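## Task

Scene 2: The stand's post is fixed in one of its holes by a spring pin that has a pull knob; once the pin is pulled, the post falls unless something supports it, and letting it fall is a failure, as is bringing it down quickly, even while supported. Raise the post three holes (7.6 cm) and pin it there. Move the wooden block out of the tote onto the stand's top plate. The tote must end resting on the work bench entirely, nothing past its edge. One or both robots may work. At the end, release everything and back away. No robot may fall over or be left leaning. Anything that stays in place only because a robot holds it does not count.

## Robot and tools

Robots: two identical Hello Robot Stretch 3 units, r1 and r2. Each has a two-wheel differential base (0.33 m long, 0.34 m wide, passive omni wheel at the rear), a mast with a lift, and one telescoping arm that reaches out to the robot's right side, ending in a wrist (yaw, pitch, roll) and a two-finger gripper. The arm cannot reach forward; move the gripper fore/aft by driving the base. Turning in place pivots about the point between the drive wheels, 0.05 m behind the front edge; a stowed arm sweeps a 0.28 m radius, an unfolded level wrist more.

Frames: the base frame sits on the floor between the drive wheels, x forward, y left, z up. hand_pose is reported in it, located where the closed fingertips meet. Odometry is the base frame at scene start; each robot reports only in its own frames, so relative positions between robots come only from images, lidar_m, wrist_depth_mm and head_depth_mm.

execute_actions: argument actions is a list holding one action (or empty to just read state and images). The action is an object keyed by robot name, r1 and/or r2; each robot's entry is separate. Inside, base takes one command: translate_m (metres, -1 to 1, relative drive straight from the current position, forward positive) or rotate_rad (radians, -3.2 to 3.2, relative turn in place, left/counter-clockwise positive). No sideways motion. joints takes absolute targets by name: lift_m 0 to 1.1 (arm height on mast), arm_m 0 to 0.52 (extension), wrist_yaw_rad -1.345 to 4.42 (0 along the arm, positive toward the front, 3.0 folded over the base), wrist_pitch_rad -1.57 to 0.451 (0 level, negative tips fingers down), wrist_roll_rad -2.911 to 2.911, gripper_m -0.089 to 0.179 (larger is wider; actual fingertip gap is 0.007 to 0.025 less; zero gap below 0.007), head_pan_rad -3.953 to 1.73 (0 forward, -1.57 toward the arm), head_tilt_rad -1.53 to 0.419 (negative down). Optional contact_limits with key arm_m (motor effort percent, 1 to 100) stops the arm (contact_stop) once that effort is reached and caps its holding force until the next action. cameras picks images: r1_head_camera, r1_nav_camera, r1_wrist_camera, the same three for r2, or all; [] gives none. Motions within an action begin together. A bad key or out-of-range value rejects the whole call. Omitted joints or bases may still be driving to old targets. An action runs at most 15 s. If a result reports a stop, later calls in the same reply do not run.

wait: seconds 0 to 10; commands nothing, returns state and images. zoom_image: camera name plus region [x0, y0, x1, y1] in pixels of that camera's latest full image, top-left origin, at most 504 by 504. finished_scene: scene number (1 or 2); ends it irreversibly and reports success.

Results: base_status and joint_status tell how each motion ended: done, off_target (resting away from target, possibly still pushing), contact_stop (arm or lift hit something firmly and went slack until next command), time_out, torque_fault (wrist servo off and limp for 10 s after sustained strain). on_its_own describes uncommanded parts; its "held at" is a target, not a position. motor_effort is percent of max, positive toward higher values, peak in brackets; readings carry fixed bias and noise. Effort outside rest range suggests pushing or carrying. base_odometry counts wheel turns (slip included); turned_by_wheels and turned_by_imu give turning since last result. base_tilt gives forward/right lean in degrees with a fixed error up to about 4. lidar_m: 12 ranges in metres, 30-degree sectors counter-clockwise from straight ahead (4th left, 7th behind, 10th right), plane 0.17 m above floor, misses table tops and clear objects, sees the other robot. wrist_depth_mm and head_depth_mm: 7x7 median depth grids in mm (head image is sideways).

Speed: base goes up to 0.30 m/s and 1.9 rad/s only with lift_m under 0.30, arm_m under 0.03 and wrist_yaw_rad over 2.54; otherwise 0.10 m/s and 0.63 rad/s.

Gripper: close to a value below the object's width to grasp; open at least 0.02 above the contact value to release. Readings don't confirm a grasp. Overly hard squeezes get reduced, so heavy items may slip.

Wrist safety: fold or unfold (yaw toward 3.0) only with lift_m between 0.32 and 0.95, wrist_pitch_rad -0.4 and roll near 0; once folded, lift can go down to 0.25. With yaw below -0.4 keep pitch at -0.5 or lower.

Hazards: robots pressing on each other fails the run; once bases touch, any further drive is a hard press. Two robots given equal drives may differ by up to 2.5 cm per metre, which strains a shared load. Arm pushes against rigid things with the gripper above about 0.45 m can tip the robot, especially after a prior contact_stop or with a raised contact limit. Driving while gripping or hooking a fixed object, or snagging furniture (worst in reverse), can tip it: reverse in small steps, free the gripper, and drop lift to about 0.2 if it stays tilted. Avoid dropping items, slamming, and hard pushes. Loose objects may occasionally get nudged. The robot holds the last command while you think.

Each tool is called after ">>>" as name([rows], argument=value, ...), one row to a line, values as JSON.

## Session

>>> execute_actions(actions=[])

Scene clock: 0.00 s.
r1.base_odometry: x=+0.000 y=+0.000 heading=+0.000 (m, m, rad; r1's odometry frame)
r1.turned_by_wheels: +0.000 (rad since the last result)
r1.turned_by_imu: +0.000 (rad since the last result)
r1.base_tilt: forward=+0.5 right=-1.2 (deg)
r1.lidar_m: 0.94 0.80 0.80 0.92 1.57 3.12 3.58 1.74 1.35 2.16 5.67 1.67
r1.head_depth_mm: 1709 1716 1732 1743 1740 1752 1762 / 1446 1456 1459 1466 1474 1479 1491 / 1256 1259 1264 1277 1268 1282 1279 / 1112 1116 1119 1117 1120 1127 1131 / 993 998 997 997 1008 1005 1008 / 899 900 902 903 911 911 914 / 822 822 825 825 831 833 833
r1.base_status: not commanded
r1.joint_positions: lift_m=+0.377 arm_m=+0.003 wrist_yaw_rad=+2.931 wrist_pitch_rad=-0.422 wrist_roll_rad=+0.000 gripper_m=+0.037 head_pan_rad=-0.003 head_tilt_rad=-0.010
r1.joint_status: not commanded
r1.motor_effort: left_wheel=+0 right_wheel=-1 lift_m=+25 arm_m=-1 wrist_yaw_rad=+0 wrist_pitch_rad=+8 wrist_roll_rad=+0 gripper_m=+0 head_pan_rad=+0 head_tilt_rad=+1 (%)
r1.hand_pose: x=+0.0256 y=+0.0710 z=+0.3889 quat_wxyz=(+0.220, +0.703, +0.075, +0.672) (m; r1's base frame)
r1.wrist_depth_mm: - - - 927 810 721 630 / - - - - 888 772 673 / - - - - 938 831 720 / 971 - 922 899 867 826 758 / 792 757 784 744 746 707 696 / 653 655 - 631 - 598 599 / 573 561 - 552 535 526 515
r2.base_odometry: x=+0.000 y=+0.000 heading=+0.000 (m, m, rad; r2's odometry frame)
r2.turned_by_wheels: +0.000 (rad since the last result)
r2.turned_by_imu: +0.000 (rad since the last result)
r2.base_tilt: forward=-2.5 right=+0.4 (deg)
r2.lidar_m: 1.08 1.17 1.78 2.98 3.28 3.74 1.74 1.17 1.60 2.83 1.36 1.09
r2.head_depth_mm: 998 994 996 994 994 992 991 / 1012 1010 1013 1011 1010 1005 1010 / 1027 1029 1030 1028 1025 1026 1026 / 1044 1050 1047 1048 1049 1043 1046 / 1067 1065 1063 1065 1062 1060 1061 / 1083 1084 1083 1082 1084 1086 1082 / 1109 1109 1103 1105 1107 1104 1102
r2.base_status: not commanded
r2.joint_positions: lift_m=+0.496 arm_m=-0.002 wrist_yaw_rad=+3.098 wrist_pitch_rad=-0.540 wrist_roll_rad=-0.013 gripper_m=+0.037 head_pan_rad=+0.004 head_tilt_rad=-0.023
r2.joint_status: not commanded
r2.motor_effort: left_wheel=-1 right_wheel=+0 lift_m=+39 arm_m=+0 wrist_yaw_rad=+0 wrist_pitch_rad=+4 wrist_roll_rad=+1 gripper_m=-1 head_pan_rad=+0 head_tilt_rad=+3 (%)
r2.hand_pose: x=-0.0123 y=+0.0641 z=+0.4828 quat_wxyz=(+0.202, +0.681, +0.175, +0.682) (m; r2's base frame)
r2.wrist_depth_mm: - - - - - - - / - - - - - - - / - - - - - - - / 840 858 863 831 866 867 869 / 728 730 - 722 746 765 754 / 630 634 - 650 639 664 666 / 579 582 - - 573 586 597
pictures: r1_head_camera (sideways: a quarter turn clockwise sets it upright), r1_nav_camera (sideways: a quarter turn counterclockwise sets it upright), r1_wrist_camera, r2_head_camera (sideways: a quarter turn clockwise sets it upright), r2_nav_camera (sideways: a quarter turn counterclockwise sets it upright), r2_wrist_camera
Images, in order (width x height): r1_head_camera 896x504, r1_nav_camera 672x504, r1_wrist_camera 644x364, r2_head_camera 896x504, r2_nav_camera 672x504, r2_wrist_camera 644x364.

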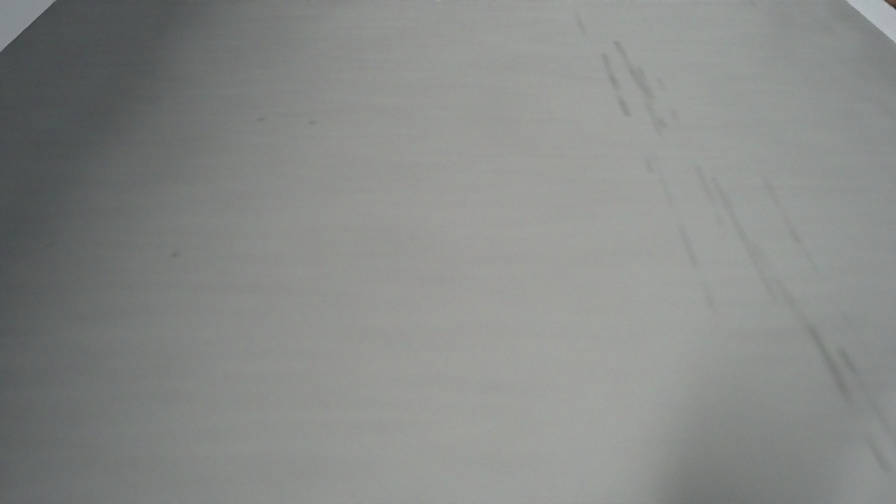

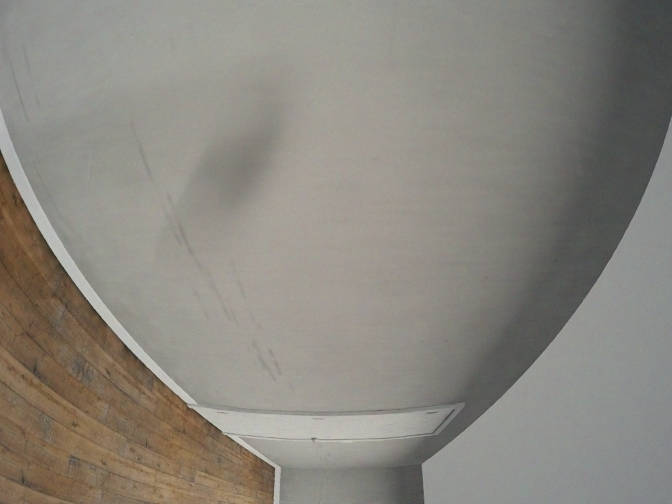

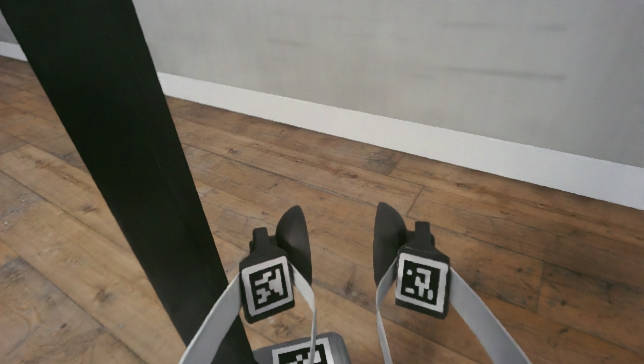

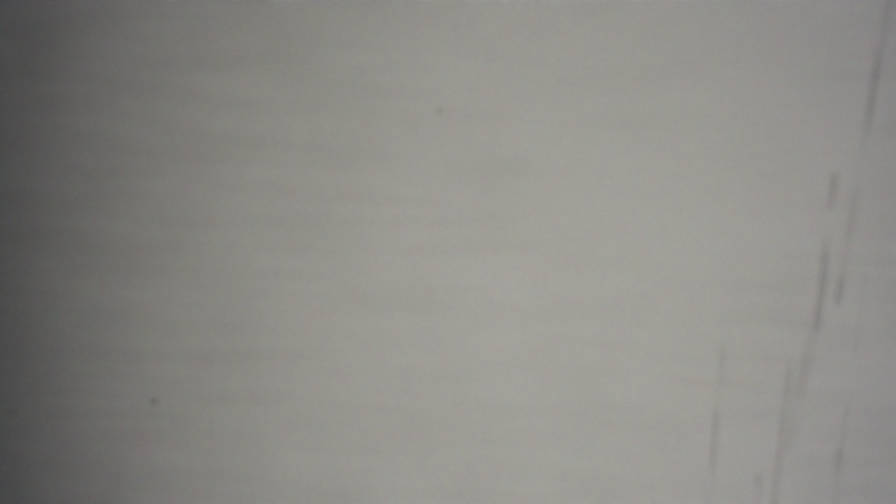

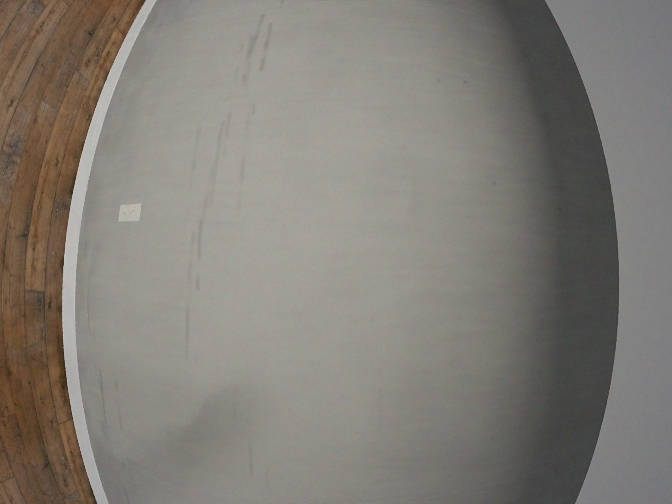

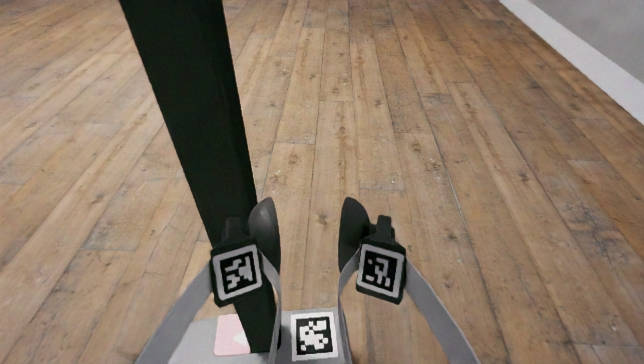

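>>> execute_actions([
  {"r1":{"joints":{"head_pan_rad":-2.0,"head_tilt_rad":-0.45,"lift_m":0.28,"wrist_pitch_rad":-0.4}},"r2":{"joints":{"head_pan_rad":-2.6,"head_tilt_rad":-0.45,"lift_m":0.28,"wrist_pitch_rad":-0.4}}},
], cameras=["r1_head_camera","r1_nav_camera","r2_head_camera","r2_nav_camera"])

Scene clock: 9.07 s.
r1.base_odometry: x=+0.000 y=+0.000 heading=+0.000 (m, m, rad; r1's odometry frame)
r1.turned_by_wheels: +0.000 (rad since the last result)
r1.turned_by_imu: -0.001 (rad since the last result)
r1.base_tilt: forward=+0.5 right=-1.2 (deg)
r1.lidar_m: 0.94 0.80 0.80 0.92 1.56 3.11 3.57 1.74 1.35 2.16 5.66 1.66
r1.head_depth_mm: 3157 3421 3678 2887 2103 1622 1343 / 3247 3532 3815 2930 2094 1644 1333 / 3389 3666 3884 2952 2075 1632 1330 / 3512 3757 - 2624 2092 1627 1337 / 3579 - 2063 1479 1924 1610 1335 / 3702 - 2023 2398 2076 1619 1334 / 3816 - 1847 2468 2070 1629 1331
r1.base_status: not commanded
r1.joint_positions: lift_m=+0.281 arm_m=+0.003 wrist_yaw_rad=+2.931 wrist_pitch_rad=-0.419 wrist_roll_rad=+0.000 gripper_m=+0.037 head_pan_rad=-1.993 head_tilt_rad=-0.444
r1.joint_status: all done
r1.motor_effort: left_wheel=-1(0) right_wheel=+0(1) lift_m=+15(21) arm_m=+0(0) wrist_yaw_rad=+0(0) wrist_pitch_rad=+11(11) wrist_roll_rad=+0(0) gripper_m=+0(0) head_pan_rad=-3(59) head_tilt_rad=-3(31) (%)
r1.hand_pose: x=+0.0257 y=+0.0713 z=+0.2929 quat_wxyz=(+0.219, +0.703, +0.074, +0.672) (m; r1's base frame)
r1.wrist_depth_mm: - - - 930 804 713 630 / - - - - 863 773 682 / - - 957 922 876 801 708 / 795 - 751 721 705 684 670 / 640 607 628 604 604 565 561 / 539 526 - 517 - 491 479 / 476 - - - 433 425 418
r2.base_odometry: x=+0.000 y=+0.000 heading=+0.000 (m, m, rad; r2's odometry frame)
r2.turned_by_wheels: +0.000 (rad since the last result)
r2.turned_by_imu: +0.000 (rad since the last result)
r2.base_tilt: forward=-2.5 right=+0.5 (deg)
r2.lidar_m: 1.08 1.17 1.78 2.99 3.26 3.71 1.74 1.17 1.60 2.83 1.36 1.09
r2.head_depth_mm: 3536 3700 3930 1866 2216 1772 1429 / 3770 - - 1651 2277 1755 1433 / - - - 1413 2094 1597 1424 / - - 2105 1506 2273 1669 1421 / - - 1963 2700 2242 1739 1415 / - - 2019 2861 2066 1728 1422 / - - 2231 3167 2157 1730 1411
r2.base_status: not commanded
r2.joint_positions: lift_m=+0.280 arm_m=-0.002 wrist_yaw_rad=+3.098 wrist_pitch_rad=-0.420 wrist_roll_rad=-0.013 gripper_m=+0.037 head_pan_rad=-2.593 head_tilt_rad=-0.445
r2.joint_status: all done
r2.motor_effort: left_wheel=+0(0) right_wheel=+0(0) lift_m=+36(32) arm_m=+0(0) wrist_yaw_rad=+0(0) wrist_pitch_rad=+7(7) wrist_roll_rad=+0(0) gripper_m=-1(1) head_pan_rad=-3(30) head_tilt_rad=-3(34) (%)
r2.hand_pose: x=-0.0116 y=+0.0807 z=+0.2923 quat_wxyz=(+0.162, +0.690, +0.134, +0.693) (m; r2's base frame)
r2.wrist_depth_mm: - - - - - - - / - - - - - - - / 791 822 847 807 837 846 841 / 644 666 663 663 667 680 678 / 540 551 - 544 563 560 563 / 462 497 - - 475 469 484 / - - - - 416 421 417
pictures: r1_head_camera (sideways: a quarter turn clockwise sets it upright), r1_nav_camera (sideways: a quarter turn counterclockwise sets it upright), r2_head_camera (sideways: a quarter turn clockwise sets it upright), r2_nav_camera (sideways: a quarter turn counterclockwise sets it upright)
Images, in order (width x height): r1_head_camera 896x504, r1_nav_camera 672x504, r2_head_camera 896x504, r2_nav_camera 672x504.

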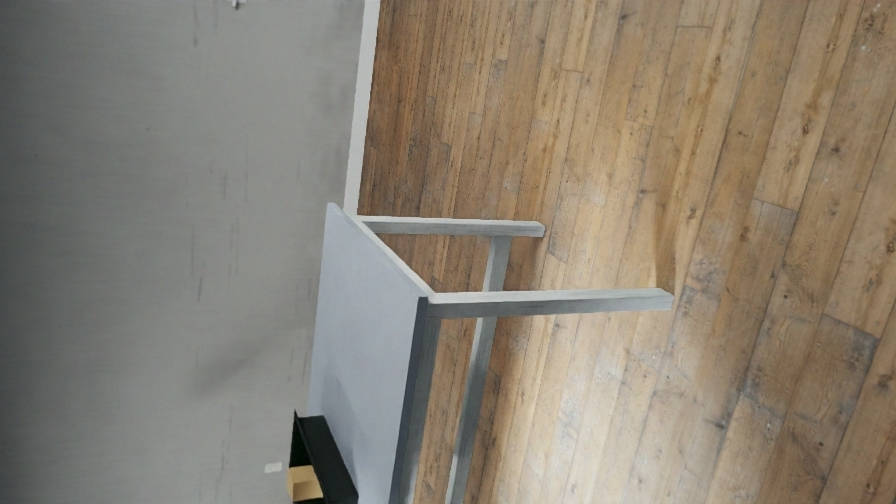

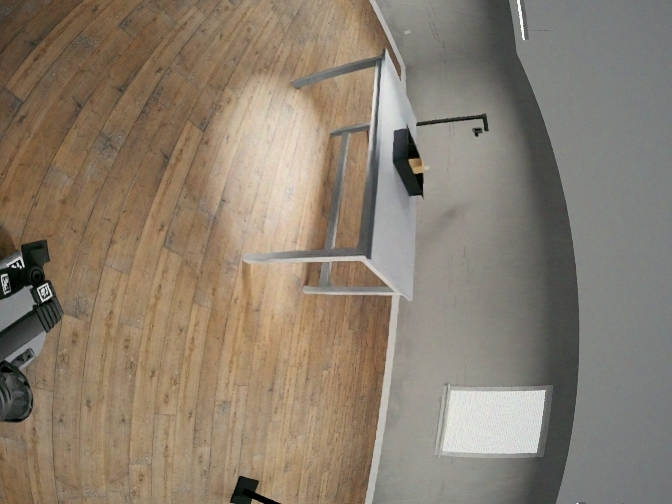

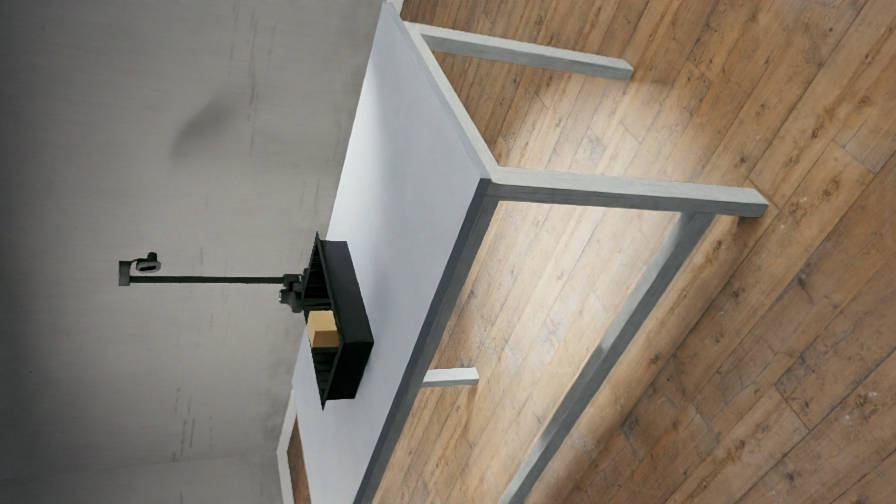

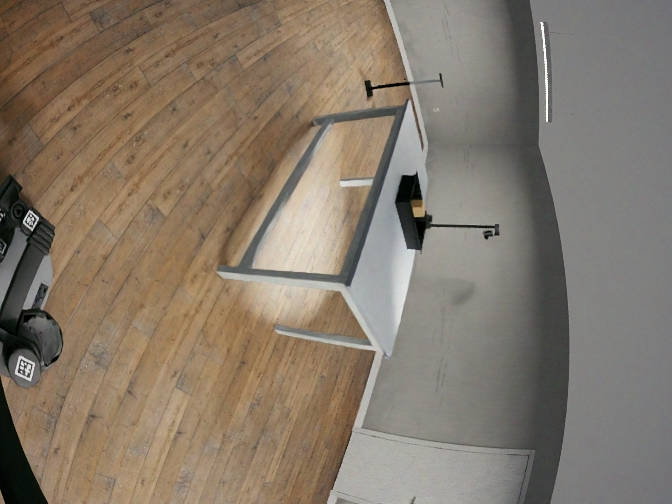

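>>> execute_actions([
  {"r1":{"joints":{"head_pan_rad":-2.75}},"r2":{"base":{"rotate_rad":-2.154},"joints":{"head_pan_rad":-0.3}}},
], cameras=["r1_head_camera","r2_head_camera"])

Scene clock: 33.83 s.
r1.base_odometry: x=+0.000 y=+0.000 heading=+0.000 (m, m, rad; r1's odometry frame)
r1.turned_by_wheels: +0.000 (rad since the last result)
r1.turned_by_imu: -0.001 (rad since the last result)
r1.base_tilt: forward=+0.6 right=-1.2 (deg)
r1.lidar_m: 0.94 0.80 0.80 0.92 1.57 3.10 3.59 1.74 1.35 2.17 5.69 1.66
r1.head_depth_mm: - - - 2889 2087 1629 1336 / - - - 2943 2089 1634 1327 / 3785 - - 2757 2014 1625 1339 / 3589 - - 2933 2067 1615 1331 / 3440 3698 - 2875 2080 1613 1329 / 3342 3547 3818 2896 2078 1623 1335 / 3203 3421 3687 2861 2076 1622 1328
r1.base_status: not commanded
r1.joint_positions: lift_m=+0.281 arm_m=+0.003 wrist_yaw_rad=+2.931 wrist_pitch_rad=-0.419 wrist_roll_rad=+0.000 gripper_m=+0.037 head_pan_rad=-2.743 head_tilt_rad=-0.444
r1.joint_status: all done
r1.motor_effort: left_wheel=+0(0) right_wheel=-1(1) lift_m=+15(15) arm_m=+0(1) wrist_yaw_rad=+0(0) wrist_pitch_rad=+10(11) wrist_roll_rad=+0(0) gripper_m=+0(0) head_pan_rad=-4(53) head_tilt_rad=-3(2) (%)
r1.hand_pose: x=+0.0257 y=+0.0713 z=+0.2929 quat_wxyz=(+0.219, +0.703, +0.074, +0.672) (m; r1's base frame)
r1.wrist_depth_mm: - - - 940 822 713 630 / - - - - 893 759 672 / - - 965 932 879 787 708 / 781 - 742 733 702 680 680 / 634 611 629 606 602 574 562 / 531 525 - 521 - 490 478 / 476 - - - 434 423 417
r2.base_odometry: x=+0.000 y=+0.000 heading=-2.154 (m, m, rad; r2's odometry frame)
r2.turned_by_wheels: -2.154 (rad since the last result)
r2.turned_by_imu: -2.128 (rad since the last result)
r2.base_tilt: forward=-2.4 right=+0.5 (deg)
r2.lidar_m: 1.53 3.09 1.40 1.09 1.09 1.15 1.71 3.00 3.21 3.77 3.68 1.17
r2.head_depth_mm: 3875 3991 - 1439 2291 1780 1437 / - - - 1338 1998 1523 1422 / - - 2021 1515 2265 1637 1425 / - - 1877 2745 2230 1739 1419 / - - 2244 3005 2140 1734 1415 / - - - 2979 2247 1725 1412 / - - - 3173 2220 1731 1405
r2.base_status: done
r2.joint_positions: lift_m=+0.280 arm_m=-0.002 wrist_yaw_rad=+3.098 wrist_pitch_rad=-0.420 wrist_roll_rad=-0.013 gripper_m=+0.037 head_pan_rad=-0.307 head_tilt_rad=-0.445
r2.joint_status: all done
r2.motor_effort: left_wheel=+2(8) right_wheel=-2(4) lift_m=+36(36) arm_m=+0(0) wrist_yaw_rad=-1(1) wrist_pitch_rad=+6(7) wrist_roll_rad=+0(0) gripper_m=+0(1) head_pan_rad=+2(30) head_tilt_rad=-2(4) (%)
r2.hand_pose: x=-0.0116 y=+0.0807 z=+0.2923 quat_wxyz=(+0.162, +0.690, +0.134, +0.693) (m; r2's base frame)
r2.wrist_depth_mm: 787 852 - - - - - / 835 908 - - - - - / 800 797 818 844 841 869 833 / 650 645 658 662 666 671 665 / 540 541 - 555 559 559 561 / 463 493 - - 475 474 475 / - - - - 410 415 413
pictures: r1_head_camera (sideways: a quarter turn clockwise sets it upright), r2_head_camera (sideways: a quarter turn clockwise sets it upright)
Images, in order (width x height): r1_head_camera 896x504, r2_head_camera 896x504.

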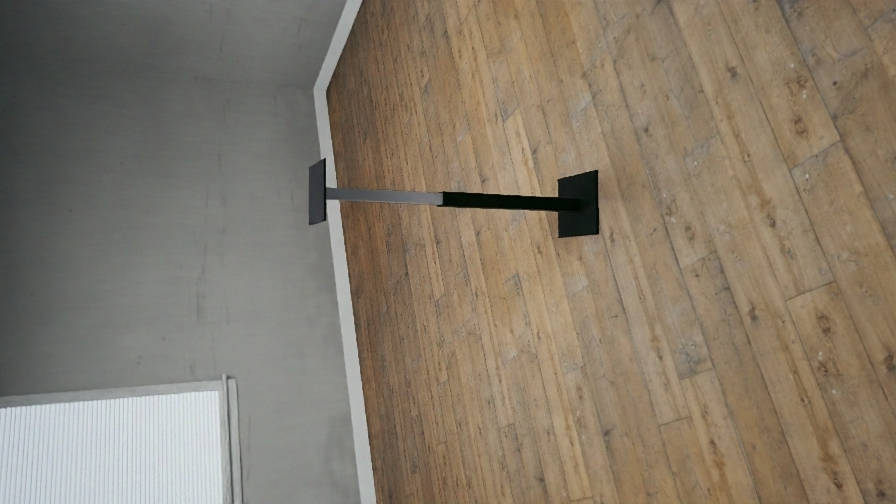

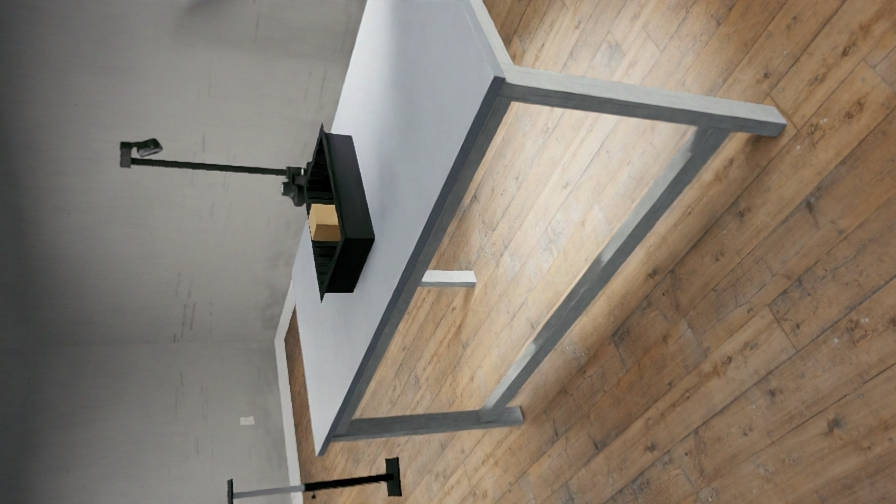

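>>> execute_actions([
  {"r1":{"base":{"rotate_rad":0.273}},"r2":{"base":{"translate_m":0.5}}},
], cameras=[])

>>> execute_actions([
  {"r1":{"base":{"translate_m":-1.0}},"r2":{"base":{"translate_m":1.0}}},
], cameras=[])

>>> execute_actions([
  {"r1":{"base":{"translate_m":-0.11}},"r2":{"base":{"rotate_rad":0.40},"joints":{"head_pan_rad":-1.57,"head_tilt_rad":-0.8}}},
], cameras=["r2_head_camera","r2_nav_camera"])

Scene clock: 50.17 s.
r1.base_odometry: x=+0.000 y=+0.000 heading=+0.273 (m, m, rad; r1's odometry frame)
r1.turned_by_wheels: +0.273 (rad since the last result)
r1.turned_by_imu: +0.273 (rad since the last result)
r1.base_tilt: forward=+0.6 right=-1.2 (deg)
r1.lidar_m: 0.83 0.80 0.83 1.13 3.09 3.22 1.74 3.96 1.35 2.33 3.13 1.15
r1.head_depth_mm: 3498 3779 - 2790 1991 1615 1345 / 3398 3750 - 2917 2084 1635 1342 / 3386 3690 - 2914 2066 1630 1332 / 3338 3552 3874 2916 2071 1638 1326 / 3282 3548 3819 2894 2088 1625 1327 / 3297 3523 3814 2944 2087 1608 1333 / 3223 3371 3779 2895 2068 1617 1331
r1.base_status: done
r1.joint_positions: lift_m=+0.281 arm_m=+0.003 wrist_yaw_rad=+2.931 wrist_pitch_rad=-0.419 wrist_roll_rad=+0.000 gripper_m=+0.037 head_pan_rad=-2.743 head_tilt_rad=-0.445
r1.joint_status: not commanded
r1.motor_effort: left_wheel=-2(10) right_wheel=+2(8) lift_m=+15(15) arm_m=+0(0) wrist_yaw_rad=+0(0) wrist_pitch_rad=+11(11) wrist_roll_rad=+0(0) gripper_m=+0(0) head_pan_rad=-4(4) head_tilt_rad=-3(2) (%)
r1.hand_pose: x=+0.0257 y=+0.0714 z=+0.2929 quat_wxyz=(+0.219, +0.703, +0.074, +0.672) (m; r1's base frame)
r1.wrist_depth_mm: - - - - 926 755 633 / - - - - 982 807 675 / - - 953 903 910 809 698 / 795 - 745 736 715 692 666 / 638 611 631 601 612 571 558 / 537 530 - 522 - 491 476 / 472 - - - 432 421 420
r2.base_odometry: x=-0.275 y=-0.417 heading=-2.154 (m, m, rad; r2's odometry frame)
r2.turned_by_wheels: +0.000 (rad since the last result)
r2.turned_by_imu: +0.003 (rad since the last result)
r2.base_tilt: forward=-2.4 right=+0.5 (deg)
r2.lidar_m: 1.20 3.69 1.67 1.31 1.29 1.38 2.05 3.45 3.71 3.55 0.78 0.82
r2.head_depth_mm: 3650 3885 - 1346 984 1760 1431 / - - - 1313 1079 1754 1327 / - - - 1276 2095 1767 1373 / - - - 1382 2264 1636 1421 / - - - 1595 2237 1681 1419 / - - - 1922 2061 1723 1410 / - - - 3202 2221 1706 1406
r2.base_status: done
r2.joint_positions: lift_m=+0.280 arm_m=-0.002 wrist_yaw_rad=+3.098 wrist_pitch_rad=-0.420 wrist_roll_rad=-0.013 gripper_m=+0.037 head_pan_rad=-0.307 head_tilt_rad=-0.446
r2.joint_status: not commanded
r2.motor_effort: left_wheel=+1(8) right_wheel=-2(5) lift_m=+36(37) arm_m=+0(0) wrist_yaw_rad=+0(1) wrist_pitch_rad=+6(6) wrist_roll_rad=+0(0) gripper_m=-1(0) head_pan_rad=+2(2) head_tilt_rad=-3(3) (%)
r2.hand_pose: x=-0.0116 y=+0.0808 z=+0.2924 quat_wxyz=(+0.162, +0.690, +0.134, +0.693) (m; r2's base frame)
r2.wrist_depth_mm: 937 - - - - - - / 950 - - - - - - / 812 814 827 842 835 856 854 / 657 653 672 662 669 672 681 / 541 535 - 547 555 559 563 / 458 492 - - 476 475 475 / - - - - 417 417 419
pictures: none
No camera images: the call's "cameras" was empty. Leave "cameras" out to get every camera's image.

Scene clock: 55.17 s.
r1.base_odometry: x=-0.963 y=-0.269 heading=+0.273 (m, m, rad; r1's odometry frame)
r1.turned_by_wheels: +0.000 (rad since the last result)
r1.turned_by_imu: -0.002 (rad since the last result)
r1.base_tilt: forward=+0.5 right=-1.2 (deg)
r1.lidar_m: 1.73 1.67 1.73 2.35 2.63 2.70 0.74 3.10 1.49 1.11 2.50 2.38
r1.head_depth_mm: 2680 3000 3260 2908 813 1587 1342 / 2686 2920 3145 2912 1921 1574 1228 / 2659 2850 3107 2881 2096 1605 1337 / 2591 2808 3074 2883 2096 1622 1330 / 2565 2775 3039 2893 2080 1617 1324 / 2553 2709 2968 2897 2060 1614 1321 / 2503 2695 2968 2880 2073 1620 1327
r1.base_status: done
r1.joint_positions: lift_m=+0.281 arm_m=+0.003 wrist_yaw_rad=+2.931 wrist_pitch_rad=-0.419 wrist_roll_rad=+0.000 gripper_m=+0.037 head_pan_rad=-2.743 head_tilt_rad=-0.445
r1.joint_status: not commanded
r1.motor_effort: left_wheel=-2(11) right_wheel=+3(6) lift_m=+15(15) arm_m=+0(0) wrist_yaw_rad=+0(0) wrist_pitch_rad=+11(11) wrist_roll_rad=+0(0) gripper_m=+0(0) head_pan_rad=-5(5) head_tilt_rad=-3(2) (%)
r1.hand_pose: x=+0.0257 y=+0.0714 z=+0.2930 quat_wxyz=(+0.219, +0.703, +0.074, +0.672) (m; r1's base frame)
r1.wrist_depth_mm: - - - - - - - / - - - - - - - / - - 966 920 910 883 844 / 789 - 749 735 707 690 668 / 639 615 634 596 604 568 560 / 538 525 - 520 - 490 481 / 470 - - - 437 424 419
r2.base_odometry: x=-0.826 y=-1.252 heading=-2.154 (m, m, rad; r2's odometry frame)
r2.turned_by_wheels: +0.000 (rad since the last result)
r2.turned_by_imu: +0.005 (rad since the last result)
r2.base_tilt: forward=-2.4 right=+0.5 (deg)
r2.lidar_m: 0.56 4.42 2.19 1.72 1.70 1.82 2.70 4.38 0.46 0.36 0.35 0.38
r2.head_depth_mm: 3206 3366 3544 3281 945 724 590 / 3535 3763 3880 3236 934 721 588 / 3932 - - 3213 933 720 588 / - - - 3013 928 714 1314 / - - - 2637 924 761 1416 / - - - 3160 918 998 1130 / - - - 2984 2224 1716 1413
r2.base_status: done
r2.joint_positions: lift_m=+0.280 arm_m=-0.002 wrist_yaw_rad=+3.098 wrist_pitch_rad=-0.420 wrist_roll_rad=-0.013 gripper_m=+0.037 head_pan_rad=-0.307 head_tilt_rad=-0.446
r2.joint_status: not commanded
r2.motor_effort: left_wheel=+1(7) right_wheel=-1(4) lift_m=+36(35) arm_m=+0(0) wrist_yaw_rad=+0(0) wrist_pitch_rad=+6(6) wrist_roll_rad=+0(0) gripper_m=-1(1) head_pan_rad=+2(2) head_tilt_rad=-2(2) (%)
r2.hand_pose: x=-0.0116 y=+0.0808 z=+0.2924 quat_wxyz=(+0.162, +0.690, +0.134, +0.693) (m; r2's base frame)
r2.wrist_depth_mm: - - - - - - - / - - - - - - - / 809 813 817 818 834 839 854 / 642 647 663 661 661 670 679 / 549 548 - 552 560 556 560 / 469 495 - - 470 478 480 / - - - - 414 417 414
pictures: none
No camera images: the call's "cameras" was empty. Leave "cameras" out to get every camera's image.

Scene clock: 56.87 s.
r1.base_odometry: x=-1.069 y=-0.299 heading=+0.273 (m, m, rad; r1's odometry frame)
r1.turned_by_wheels: +0.000 (rad since the last result)
r1.turned_by_imu: +0.000 (rad since the last result)
r1.base_tilt: forward=+0.6 right=-1.2 (deg)
r1.lidar_m: 1.83 1.76 1.82 2.48 2.57 2.64 0.63 3.00 3.11 1.15 1.13 2.52
r1.head_depth_mm: 2667 2837 3147 2909 713 1584 1332 / 2600 2822 3047 2940 740 1569 1263 / 2597 2789 3004 2934 2091 1625 1340 / 2522 2785 2957 2914 2072 1619 1332 / 2496 2656 2917 2897 2085 1627 1327 / 2458 2642 2860 2908 2092 1618 1328 / 2412 2586 2850 2936 2083 1628 1328
r1.base_status: done
r1.joint_positions: lift_m=+0.281 arm_m=+0.003 wrist_yaw_rad=+2.931 wrist_pitch_rad=-0.419 wrist_roll_rad=+0.000 gripper_m=+0.037 head_pan_rad=-2.743 head_tilt_rad=-0.446
r1.joint_status: not commanded
r1.motor_effort: left_wheel=-1(10) right_wheel=+2(7) lift_m=+15(15) arm_m=+0(0) wrist_yaw_rad=+0(0) wrist_pitch_rad=+11(11) wrist_roll_rad=+0(0) gripper_m=+0(0) head_pan_rad=-4(5) head_tilt_rad=-2(3) (%)
r1.hand_pose: x=+0.0257 y=+0.0714 z=+0.2930 quat_wxyz=(+0.219, +0.703, +0.074, +0.672) (m; r1's base frame)
r1.wrist_depth_mm: - - - - - - - / - - - - - - - / - - 985 943 908 886 856 / 801 - 745 734 706 695 680 / 637 611 622 603 607 571 565 / 540 529 - 525 - 492 486 / 471 - - - 430 426 418
r2.base_odometry: x=-0.826 y=-1.252 heading=-1.754 (m, m, rad; r2's odometry frame)
r2.turned_by_wheels: +0.400 (rad since the last result)
r2.turned_by_imu: +0.396 (rad since the last result)
r2.base_tilt: forward=-2.4 right=+0.6 (deg)
r2.lidar_m: 4.43 2.46 1.77 1.69 1.75 2.35 4.39 0.52 0.37 0.35 0.37 0.49
r2.head_depth_mm: 2745 2962 943 758 634 1272 1124 / 2746 2938 942 735 634 1267 1140 / 2740 2980 906 689 632 1267 1143 / 2777 2942 872 696 631 1257 1136 / 2788 2985 892 695 630 1260 1133 / 2808 2998 936 696 631 1257 1117 / 2796 3019 933 751 629 1282 1115
r2.base_status: done
r2.joint_positions: lift_m=+0.280 arm_m=-0.002 wrist_yaw_rad=+3.098 wrist_pitch_rad=-0.420 wrist_roll_rad=-0.013 gripper_m=+0.037 head_pan_rad=-1.563 head_tilt_rad=-0.791
r2.joint_status: all done
r2.motor_effort: left_wheel=-2(5) right_wheel=+2(6) lift_m=+36(35) arm_m=+0(0) wrist_yaw_rad=+0(1) wrist_pitch_rad=+6(6) wrist_roll_rad=+0(1) gripper_m=+0(1) head_pan_rad=-2(29) head_tilt_rad=-6(31) (%)
r2.hand_pose: x=-0.0116 y=+0.0808 z=+0.2924 quat_wxyz=(+0.162, +0.690, +0.134, +0.693) (m; r2's base frame)
r2.wrist_depth_mm: - - - - - - - / - - - - - - - / 810 826 837 821 835 850 847 / 652 642 651 660 660 651 673 / 540 532 - 544 549 552 562 / 470 502 - - 473 478 478 / - - - - 412 414 419
pictures: r2_head_camera (sideways: a quarter turn clockwise sets it upright), r2_nav_camera (sideways: a quarter turn counterclockwise sets it upright)
Images, in order (width x height): r2_head_camera 896x504, r2_nav_camera 672x504.

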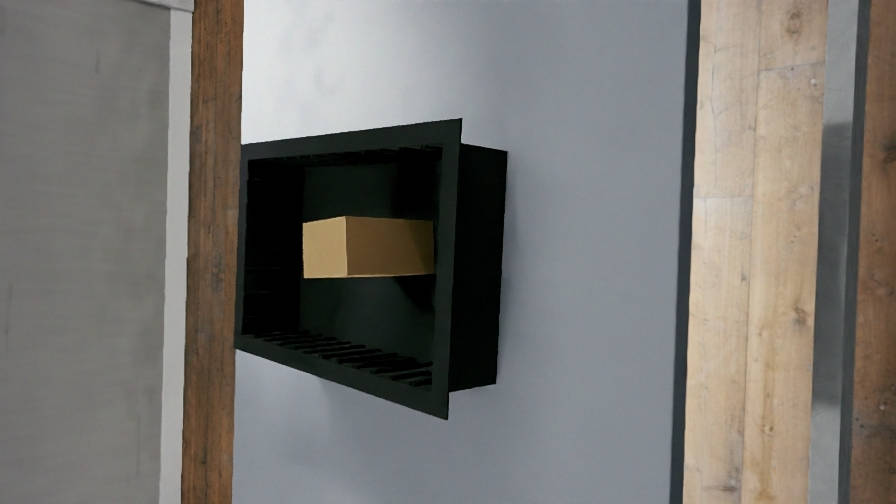

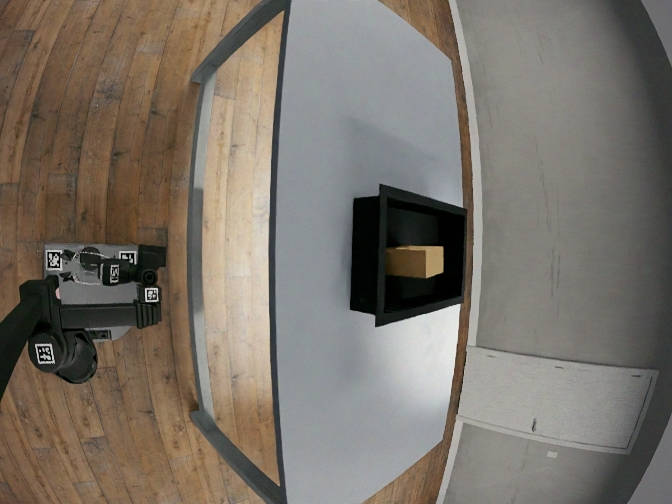

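>>> execute_actions([
  {"r1":{"base":{"rotate_rad":-1.445},"joints":{"lift_m":0.65,"head_pan_rad":-1.57,"head_tilt_rad":-0.8}},"r2":{"base":{"translate_m":0.015},"joints":{"lift_m":0.94}}},
], cameras=["r1_head_camera"])

>>> execute_actions([
  {"r1":{"joints":{"wrist_yaw_rad":0.0,"gripper_m":0.12}},"r2":{"joints":{"wrist_yaw_rad":0.0,"gripper_m":0.11}}},
], cameras=[])

>>> execute_actions([
  {"r1":{"joints":{"wrist_pitch_rad":0.0}},"r2":{"joints":{"arm_m":0.2}}},
], cameras=["r1_head_camera","r1_wrist_camera","r2_wrist_camera","r2_head_camera"])

Scene clock: 81.23 s.
r1.base_odometry: x=-1.069 y=-0.299 heading=-1.172 (m, m, rad; r1's odometry frame)
r1.turned_by_wheels: -1.445 (rad since the last result)
r1.turned_by_imu: -1.455 (rad since the last result)
r1.base_tilt: forward=+0.5 right=-1.2 (deg)
r1.lidar_m: 1.14 2.55 2.25 1.78 1.77 1.90 2.59 2.55 2.74 0.63 3.00 1.44
r1.head_depth_mm: 3173 2863 2193 1781 1502 1298 1151 / 3126 2912 2206 1781 1491 1297 - / 2994 2897 752 1771 1491 1287 - / 2889 2814 748 1679 1459 1262 - / 2714 2837 2189 1765 1469 1280 1149 / 2605 2789 2178 1768 1487 1278 1130 / 2552 2720 2173 1765 1484 1278 1127
r1.base_status: done
r1.joint_positions: lift_m=+0.649 arm_m=+0.003 wrist_yaw_rad=+2.931 wrist_pitch_rad=-0.419 wrist_roll_rad=+0.000 gripper_m=+0.037 head_pan_rad=-1.577 head_tilt_rad=-0.790
r1.joint_status: all done
r1.motor_effort: left_wheel=+2(9) right_wheel=-4(9) lift_m=+33(35) arm_m=+0(0) wrist_yaw_rad=+0(0) wrist_pitch_rad=+10(11) wrist_roll_rad=+0(0) gripper_m=+0(1) head_pan_rad=+5(58) head_tilt_rad=-5(27) (%)
r1.hand_pose: x=+0.0257 y=+0.0714 z=+0.6620 quat_wxyz=(+0.219, +0.703, +0.074, +0.673) (m; r1's base frame)
r1.wrist_depth_mm: - - - - - - - / - - - - - - - / - - - - - - - / - - - - - - - / - - - - - - - / - 996 - 978 - 927 920 / 897 886 848 838 813 819 808
r2.base_odometry: x=-0.828 y=-1.267 heading=-1.754 (m, m, rad; r2's odometry frame)
r2.turned_by_wheels: +0.000 (rad since the last result)
r2.turned_by_imu: +0.000 (rad since the last result)
r2.base_tilt: forward=-2.4 right=+0.6 (deg)
r2.lidar_m: 4.41 2.47 1.77 1.69 1.74 2.35 4.38 0.52 0.37 0.35 0.37 0.49
r2.head_depth_mm: 2749 2977 945 780 - - 1125 / 2776 2957 909 717 - - 1139 / 2778 2973 907 691 - - - / 2802 3001 906 696 - - 1203 / 2760 3001 876 696 - - 1137 / 2784 3009 936 713 638 1259 1113 / 2790 3037 935 751 630 1289 1117
r2.base_status: done
r2.joint_positions: lift_m=+0.940 arm_m=-0.002 wrist_yaw_rad=+3.098 wrist_pitch_rad=-0.419 wrist_roll_rad=-0.013 gripper_m=+0.037 head_pan_rad=-1.563 head_tilt_rad=-0.791
r2.joint_status: all done
r2.motor_effort: left_wheel=-2(6) right_wheel=+1(7) lift_m=+43(44) arm_m=+0(0) wrist_yaw_rad=+0(1) wrist_pitch_rad=+6(6) wrist_roll_rad=+0(1) gripper_m=-1(0) head_pan_rad=-2(2) head_tilt_rad=-6(6) (%)
r2.hand_pose: x=-0.0116 y=+0.0809 z=+0.9523 quat_wxyz=(+0.161, +0.690, +0.134, +0.693) (m; r2's base frame)
r2.wrist_depth_mm: - - - - - - - / - - - - - - - / - - - - - - - / - - - - - - - / - - - - - - - / - - - - - - - / - - - - - - -
pictures: r1_head_camera (sideways: a quarter turn clockwise sets it upright)
Images, in order (width x height): r1_head_camera 896x504.

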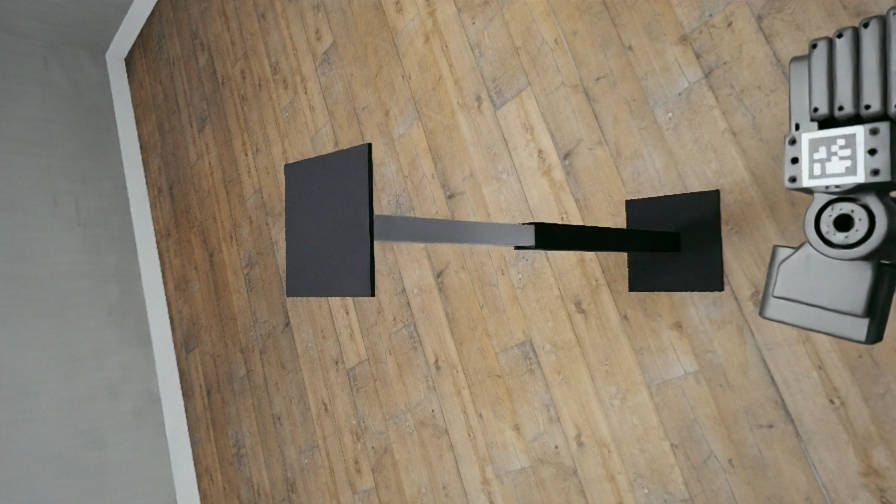

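Scene clock: 83.80 s.
r1.base_odometry: x=-1.069 y=-0.299 heading=-1.172 (m, m, rad; r1's odometry frame)
r1.turned_by_wheels: +0.000 (rad since the last result)
r1.turned_by_imu: +0.000 (rad since the last result)
r1.base_tilt: forward=+0.5 right=-1.2 (deg)
r1.lidar_m: 1.14 2.54 2.26 1.78 1.77 1.90 2.59 2.55 2.75 0.63 3.01 1.44
r1.head_depth_mm: 3150 2903 2196 1778 1490 1281 1153 / 3147 2843 2193 1776 1504 1291 - / 2942 2839 750 1763 1497 1291 - / 2887 2899 748 1675 1462 1303 1110 / 2762 2858 2197 1767 1489 1275 1125 / 2607 2776 2179 1759 1488 1294 1129 / 2524 2717 2184 1762 1476 1281 1128
r1.base_status: not commanded
r1.joint_positions: lift_m=+0.649 arm_m=+0.003 wrist_yaw_rad=+0.002 wrist_pitch_rad=-0.419 wrist_roll_rad=+0.000 gripper_m=+0.120 head_pan_rad=-1.577 head_tilt_rad=-0.790
r1.joint_status: all done
r1.motor_effort: left_wheel=+3(3) right_wheel=-4(4) lift_m=+34(33) arm_m=+0(0) wrist_yaw_rad=-1(2) wrist_pitch_rad=+10(11) wrist_roll_rad=+0(0) gripper_m=+0(81) head_pan_rad=+5(5) head_tilt_rad=-5(4) (%)
r1.hand_pose: x=-0.0211 y=-0.3723 z=+0.6620 quat_wxyz=(+0.692, +0.148, -0.691, -0.147) (m; r1's base frame)
r1.wrist_depth_mm: - - - - - - - / - - - - - - - / - - - - - - - / - - - - - - - / - - - - - - - / - - 986 962 957 - 940 / 884 863 851 813 835 827 814
r2.base_odometry: x=-0.828 y=-1.267 heading=-1.754 (m, m, rad; r2's odometry frame)
r2.turned_by_wheels: +0.000 (rad since the last result)
r2.turned_by_imu: +0.000 (rad since the last result)
r2.base_tilt: forward=-2.3 right=+0.6 (deg)
r2.lidar_m: 4.39 2.47 1.77 1.70 1.74 2.35 4.39 0.52 0.37 0.35 0.37 0.49
r2.head_depth_mm: 2753 2975 944 778 - - - / 2741 2953 911 769 - - - / 2767 2957 905 798 - - - / 2766 2988 904 725 646 1261 1137 / 2771 2978 872 697 632 1261 1137 / 2793 3018 934 714 629 1260 1114 / 2821 3002 934 752 628 1292 1118
r2.base_status: not commanded
r2.joint_positions: lift_m=+0.940 arm_m=-0.002 wrist_yaw_rad=+0.003 wrist_pitch_rad=-0.419 wrist_roll_rad=-0.013 gripper_m=+0.110 head_pan_rad=-1.563 head_tilt_rad=-0.791
r2.joint_status: all done
r2.motor_effort: left_wheel=-2(2) right_wheel=+2(2) lift_m=+44(43) arm_m=+0(0) wrist_yaw_rad=-2(3) wrist_pitch_rad=+6(6) wrist_roll_rad=+0(0) gripper_m=-1(79) head_pan_rad=-2(2) head_tilt_rad=-5(5) (%)
r2.hand_pose: x=-0.0208 y=-0.3674 z=+0.9523 quat_wxyz=(+0.697, +0.149, -0.687, -0.145) (m; r2's base frame)
r2.wrist_depth_mm: - - - - - - - / - - 652 645 - - - / 613 603 529 510 640 648 637 / 495 418 474 454 499 516 517 / 408 399 349 358 421 419 425 / 349 - 355 358 355 362 363 / 309 307 306 309 310 313 313
pictures: none
No camera images: the call's "cameras" was empty. Leave "cameras" out to get every camera's image.

Scene clock: 86.53 s.
r1.base_odometry: x=-1.069 y=-0.299 heading=-1.172 (m, m, rad; r1's odometry frame)
r1.turned_by_wheels: +0.000 (rad since the last result)
r1.turned_by_imu: +0.000 (rad since the last result)
r1.base_tilt: forward=+0.5 right=-1.2 (deg)
r1.lidar_m: 1.14 2.55 2.27 1.79 1.77 1.90 2.58 2.55 2.75 0.63 2.99 1.44
r1.head_depth_mm: 3150 2904 2202 1787 1509 1285 1159 / 3078 2843 2204 1785 1510 1289 - / 2998 2886 755 1772 1509 1303 - / 2852 2869 747 1677 1447 1271 1118 / 2713 2845 2179 1776 1477 1289 1124 / 2616 2824 2174 1759 1486 1273 1128 / 2516 2742 2162 1764 1483 1277 1121
r1.base_status: not commanded
r1.joint_positions: lift_m=+0.649 arm_m=+0.003 wrist_yaw_rad=+0.002 wrist_pitch_rad=-0.023 wrist_roll_rad=+0.000 gripper_m=+0.120 head_pan_rad=-1.577 head_tilt_rad=-0.790
r1.joint_status: all done
r1.motor_effort: left_wheel=+3(2) right_wheel=-4(4) lift_m=+33(34) arm_m=+0(0) wrist_yaw_rad=-1(1) wrist_pitch_rad=+13(14) wrist_roll_rad=+0(0) gripper_m=+1(0) head_pan_rad=+5(3) head_tilt_rad=-5(5) (%)
r1.hand_pose: x=-0.0210 y=-0.4036 z=+0.7582 quat_wxyz=(+0.707, +0.009, -0.707, -0.008) (m; r1's base frame)
r1.wrist_depth_mm: - - - - - - - / - - - 464 - - - / - - - - - - - / - - - - - - - / - - - - - - - / - - - - - - - / - - - - - - -
r2.base_odometry: x=-0.828 y=-1.267 heading=-1.754 (m, m, rad; r2's odometry frame)
r2.turned_by_wheels: +0.000 (rad since the last result)
r2.turned_by_imu: +0.000 (rad since the last result)
r2.base_tilt: forward=-2.4 right=+0.5 (deg)
r2.lidar_m: 4.42 2.46 1.77 1.69 1.74 2.35 4.40 0.52 0.37 0.35 0.37 0.49
r2.head_depth_mm: 2795 - - 739 634 1274 1122 / 2764 2994 - 700 632 1261 1142 / 2760 3048 - 662 633 1262 1134 / 2781 3015 928 695 631 1266 1136 / 2796 2976 872 696 632 1263 1135 / 2812 3022 938 714 630 1259 1113 / 2780 3017 931 752 631 1290 1114
r2.base_status: not commanded
r2.joint_positions: lift_m=+0.940 arm_m=+0.200 wrist_yaw_rad=+0.002 wrist_pitch_rad=-0.419 wrist_roll_rad=-0.013 gripper_m=+0.110 head_pan_rad=-1.563 head_tilt_rad=-0.791
r2.joint_status: all done
r2.motor_effort: left_wheel=-2(2) right_wheel=+2(1) lift_m=+43(43) arm_m=+4(6) wrist_yaw_rad=-1(2) wrist_pitch_rad=+6(6) wrist_roll_rad=+0(0) gripper_m=-1(0) head_pan_rad=-3(2) head_tilt_rad=-5(5) (%)
r2.hand_pose: x=-0.0211 y=-0.5688 z=+0.9523 quat_wxyz=(+0.696, +0.149, -0.687, -0.146) (m; r2's base frame)
r2.wrist_depth_mm: - - - - - - - / - - - - - - - / 609 614 473 473 649 648 652 / 490 427 495 480 503 515 523 / 404 312 251 397 310 422 424 / 340 - 250 340 284 361 361 / 226 296 292 302 260 315 314
pictures: r1_head_camera (sideways: a quarter turn clockwise sets it upright), r1_wrist_camera, r2_head_camera (sideways: a quarter turn clockwise sets it upright), r2_wrist_camera
Images, in order (width x height): r1_head_camera 896x504, r1_wrist_camera 644x364, r2_head_camera 896x504, r2_wrist_camera 644x364.

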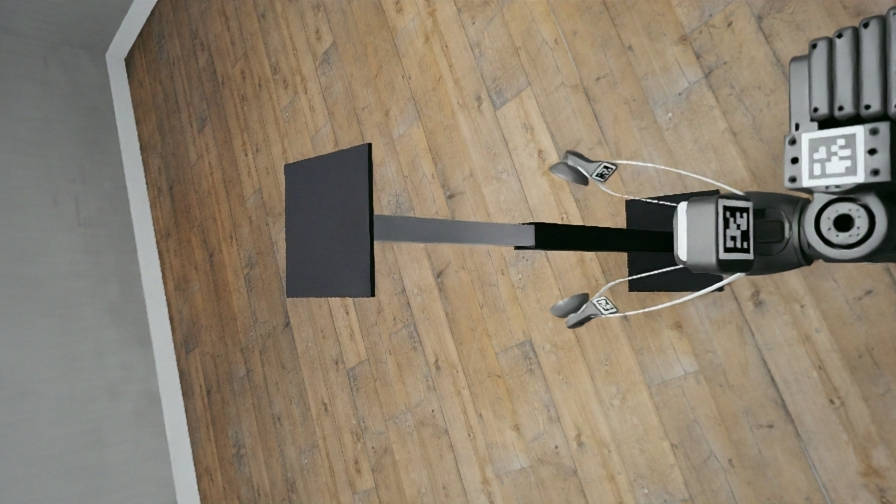

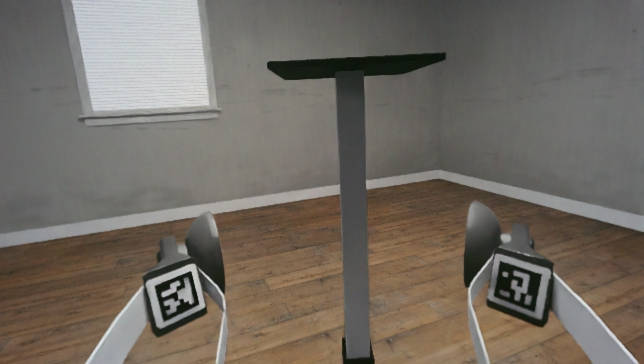

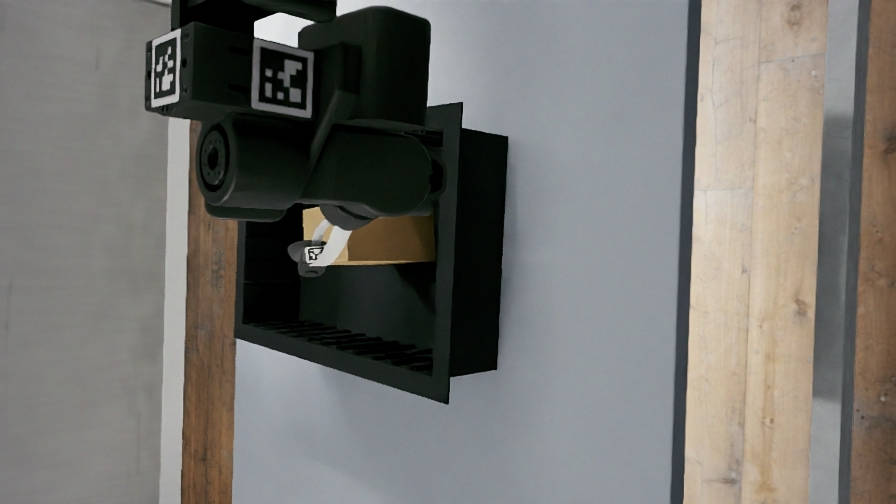

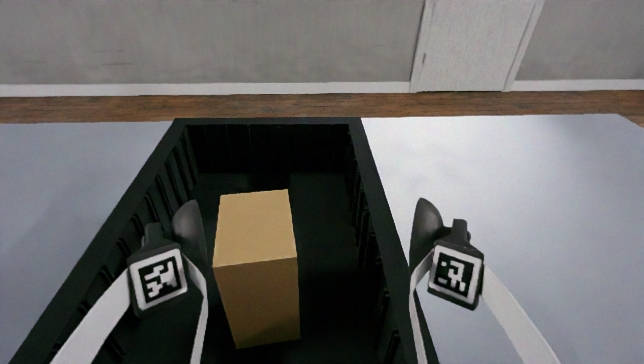

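>>> execute_actions([
  {"r1":{"joints":{"arm_m":0.18,"lift_m":0.70}},"r2":{"base":{"translate_m":0.043},"joints":{"arm_m":0.28,"lift_m":0.92}}},
], cameras=["r1_head_camera","r1_wrist_camera","r2_wrist_camera"])

Scene clock: 98.90 s.
r1.base_odometry: x=-1.069 y=-0.299 heading=-1.172 (m, m, rad; r1's odometry frame)
r1.turned_by_wheels: +0.000 (rad since the last result)
r1.turned_by_imu: -0.001 (rad since the last result)
r1.base_tilt: forward=+0.5 right=-1.2 (deg)
r1.lidar_m: 1.14 2.55 2.26 1.79 1.77 1.90 2.59 2.55 2.75 0.63 3.01 1.44
r1.head_depth_mm: 3174 2938 2195 1795 1500 1308 - / 3089 2862 2200 1783 - - 1114 / 3004 2824 753 1766 - 1274 1129 / 2868 2862 748 1768 1457 1266 1123 / 2717 2895 2179 1761 1490 1286 1126 / 2631 2791 2190 1764 1481 1279 1124 / 2522 2693 2182 1761 1490 1284 1124
r1.base_status: not commanded
r1.joint_positions: lift_m=+0.699 arm_m=+0.180 wrist_yaw_rad=+0.000 wrist_pitch_rad=-0.021 wrist_roll_rad=+0.000 gripper_m=+0.120 head_pan_rad=-1.577 head_tilt_rad=-0.790
r1.joint_status: all done
r1.motor_effort: left_wheel=+2(2) right_wheel=-4(4) lift_m=+33(34) arm_m=+4(5) wrist_yaw_rad=+0(1) wrist_pitch_rad=+12(13) wrist_roll_rad=+0(0) gripper_m=+0(0) head_pan_rad=+4(6) head_tilt_rad=-5(4) (%)
r1.hand_pose: x=-0.0213 y=-0.5803 z=+0.8086 quat_wxyz=(+0.707, +0.008, -0.707, -0.008) (m; r1's base frame)
r1.wrist_depth_mm: - - - - - - - / - - - - - - - / - - - 222 213 - - / - - - - - - - / - - - - - - - / - - - - - - - / - - - - - - -
r2.base_odometry: x=-0.836 y=-1.309 heading=-1.754 (m, m, rad; r2's odometry frame)
r2.turned_by_wheels: +0.000 (rad since the last result)
r2.turned_by_imu: +0.000 (rad since the last result)
r2.base_tilt: forward=-2.3 right=+0.6 (deg)
r2.lidar_m: 4.38 2.46 1.77 1.69 1.75 2.35 4.42 0.52 0.37 0.35 0.36 0.49
r2.head_depth_mm: 2762 - 882 739 632 1264 1125 / 2748 - - 684 632 1267 1139 / 2783 3059 - 688 631 1263 1135 / 2812 2997 904 696 630 1257 1137 / 2776 3019 876 682 630 1265 1137 / 2823 2991 932 752 630 1256 1115 / 2811 3025 934 753 629 1267 1113
r2.base_status: done
r2.joint_positions: lift_m=+0.920 arm_m=+0.280 wrist_yaw_rad=+0.002 wrist_pitch_rad=-0.419 wrist_roll_rad=-0.013 gripper_m=+0.110 head_pan_rad=-1.563 head_tilt_rad=-0.791
r2.joint_status: all done
r2.motor_effort: left_wheel=-2(3) right_wheel=+2(4) lift_m=+36(36) arm_m=+4(5) wrist_yaw_rad=-1(2) wrist_pitch_rad=+7(7) wrist_roll_rad=+0(0) gripper_m=+0(0) head_pan_rad=-2(2) head_tilt_rad=-5(6) (%)
r2.hand_pose: x=-0.0211 y=-0.6488 z=+0.9325 quat_wxyz=(+0.696, +0.149, -0.687, -0.146) (m; r2's base frame)
r2.wrist_depth_mm: - - - - - - - / - - - - - - - / - - - 585 586 596 601 / 458 446 423 431 420 476 479 / 383 370 383 383 377 398 398 / 328 - 317 194 324 339 338 / 290 255 283 168 280 209 295
pictures: r1_head_camera (sideways: a quarter turn clockwise sets it upright), r1_wrist_camera, r2_wrist_camera
Images, in order (width x height): r1_head_camera 896x504, r1_wrist_camera 644x364, r2_wrist_camera 644x364.

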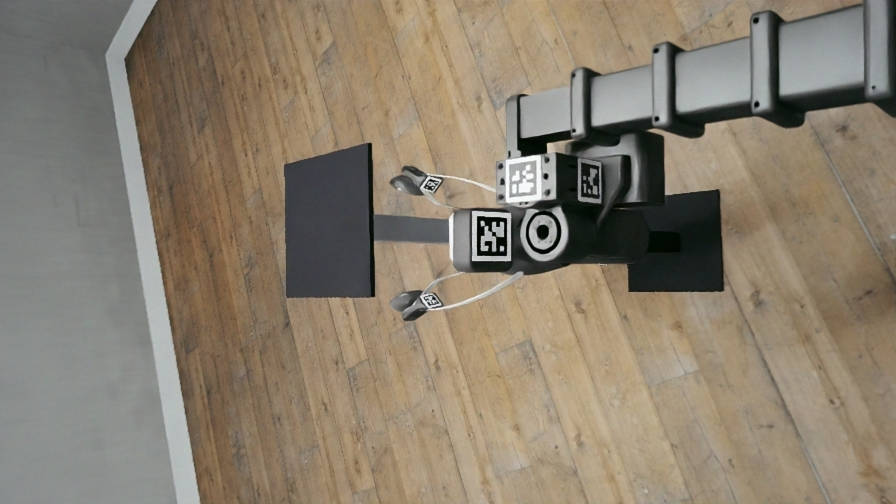

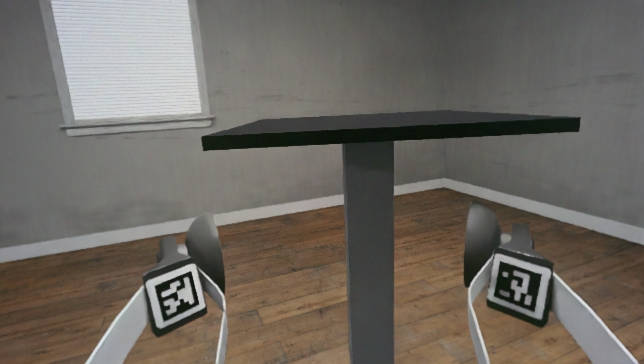

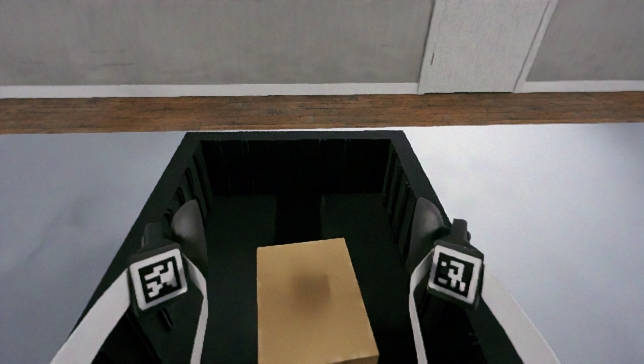

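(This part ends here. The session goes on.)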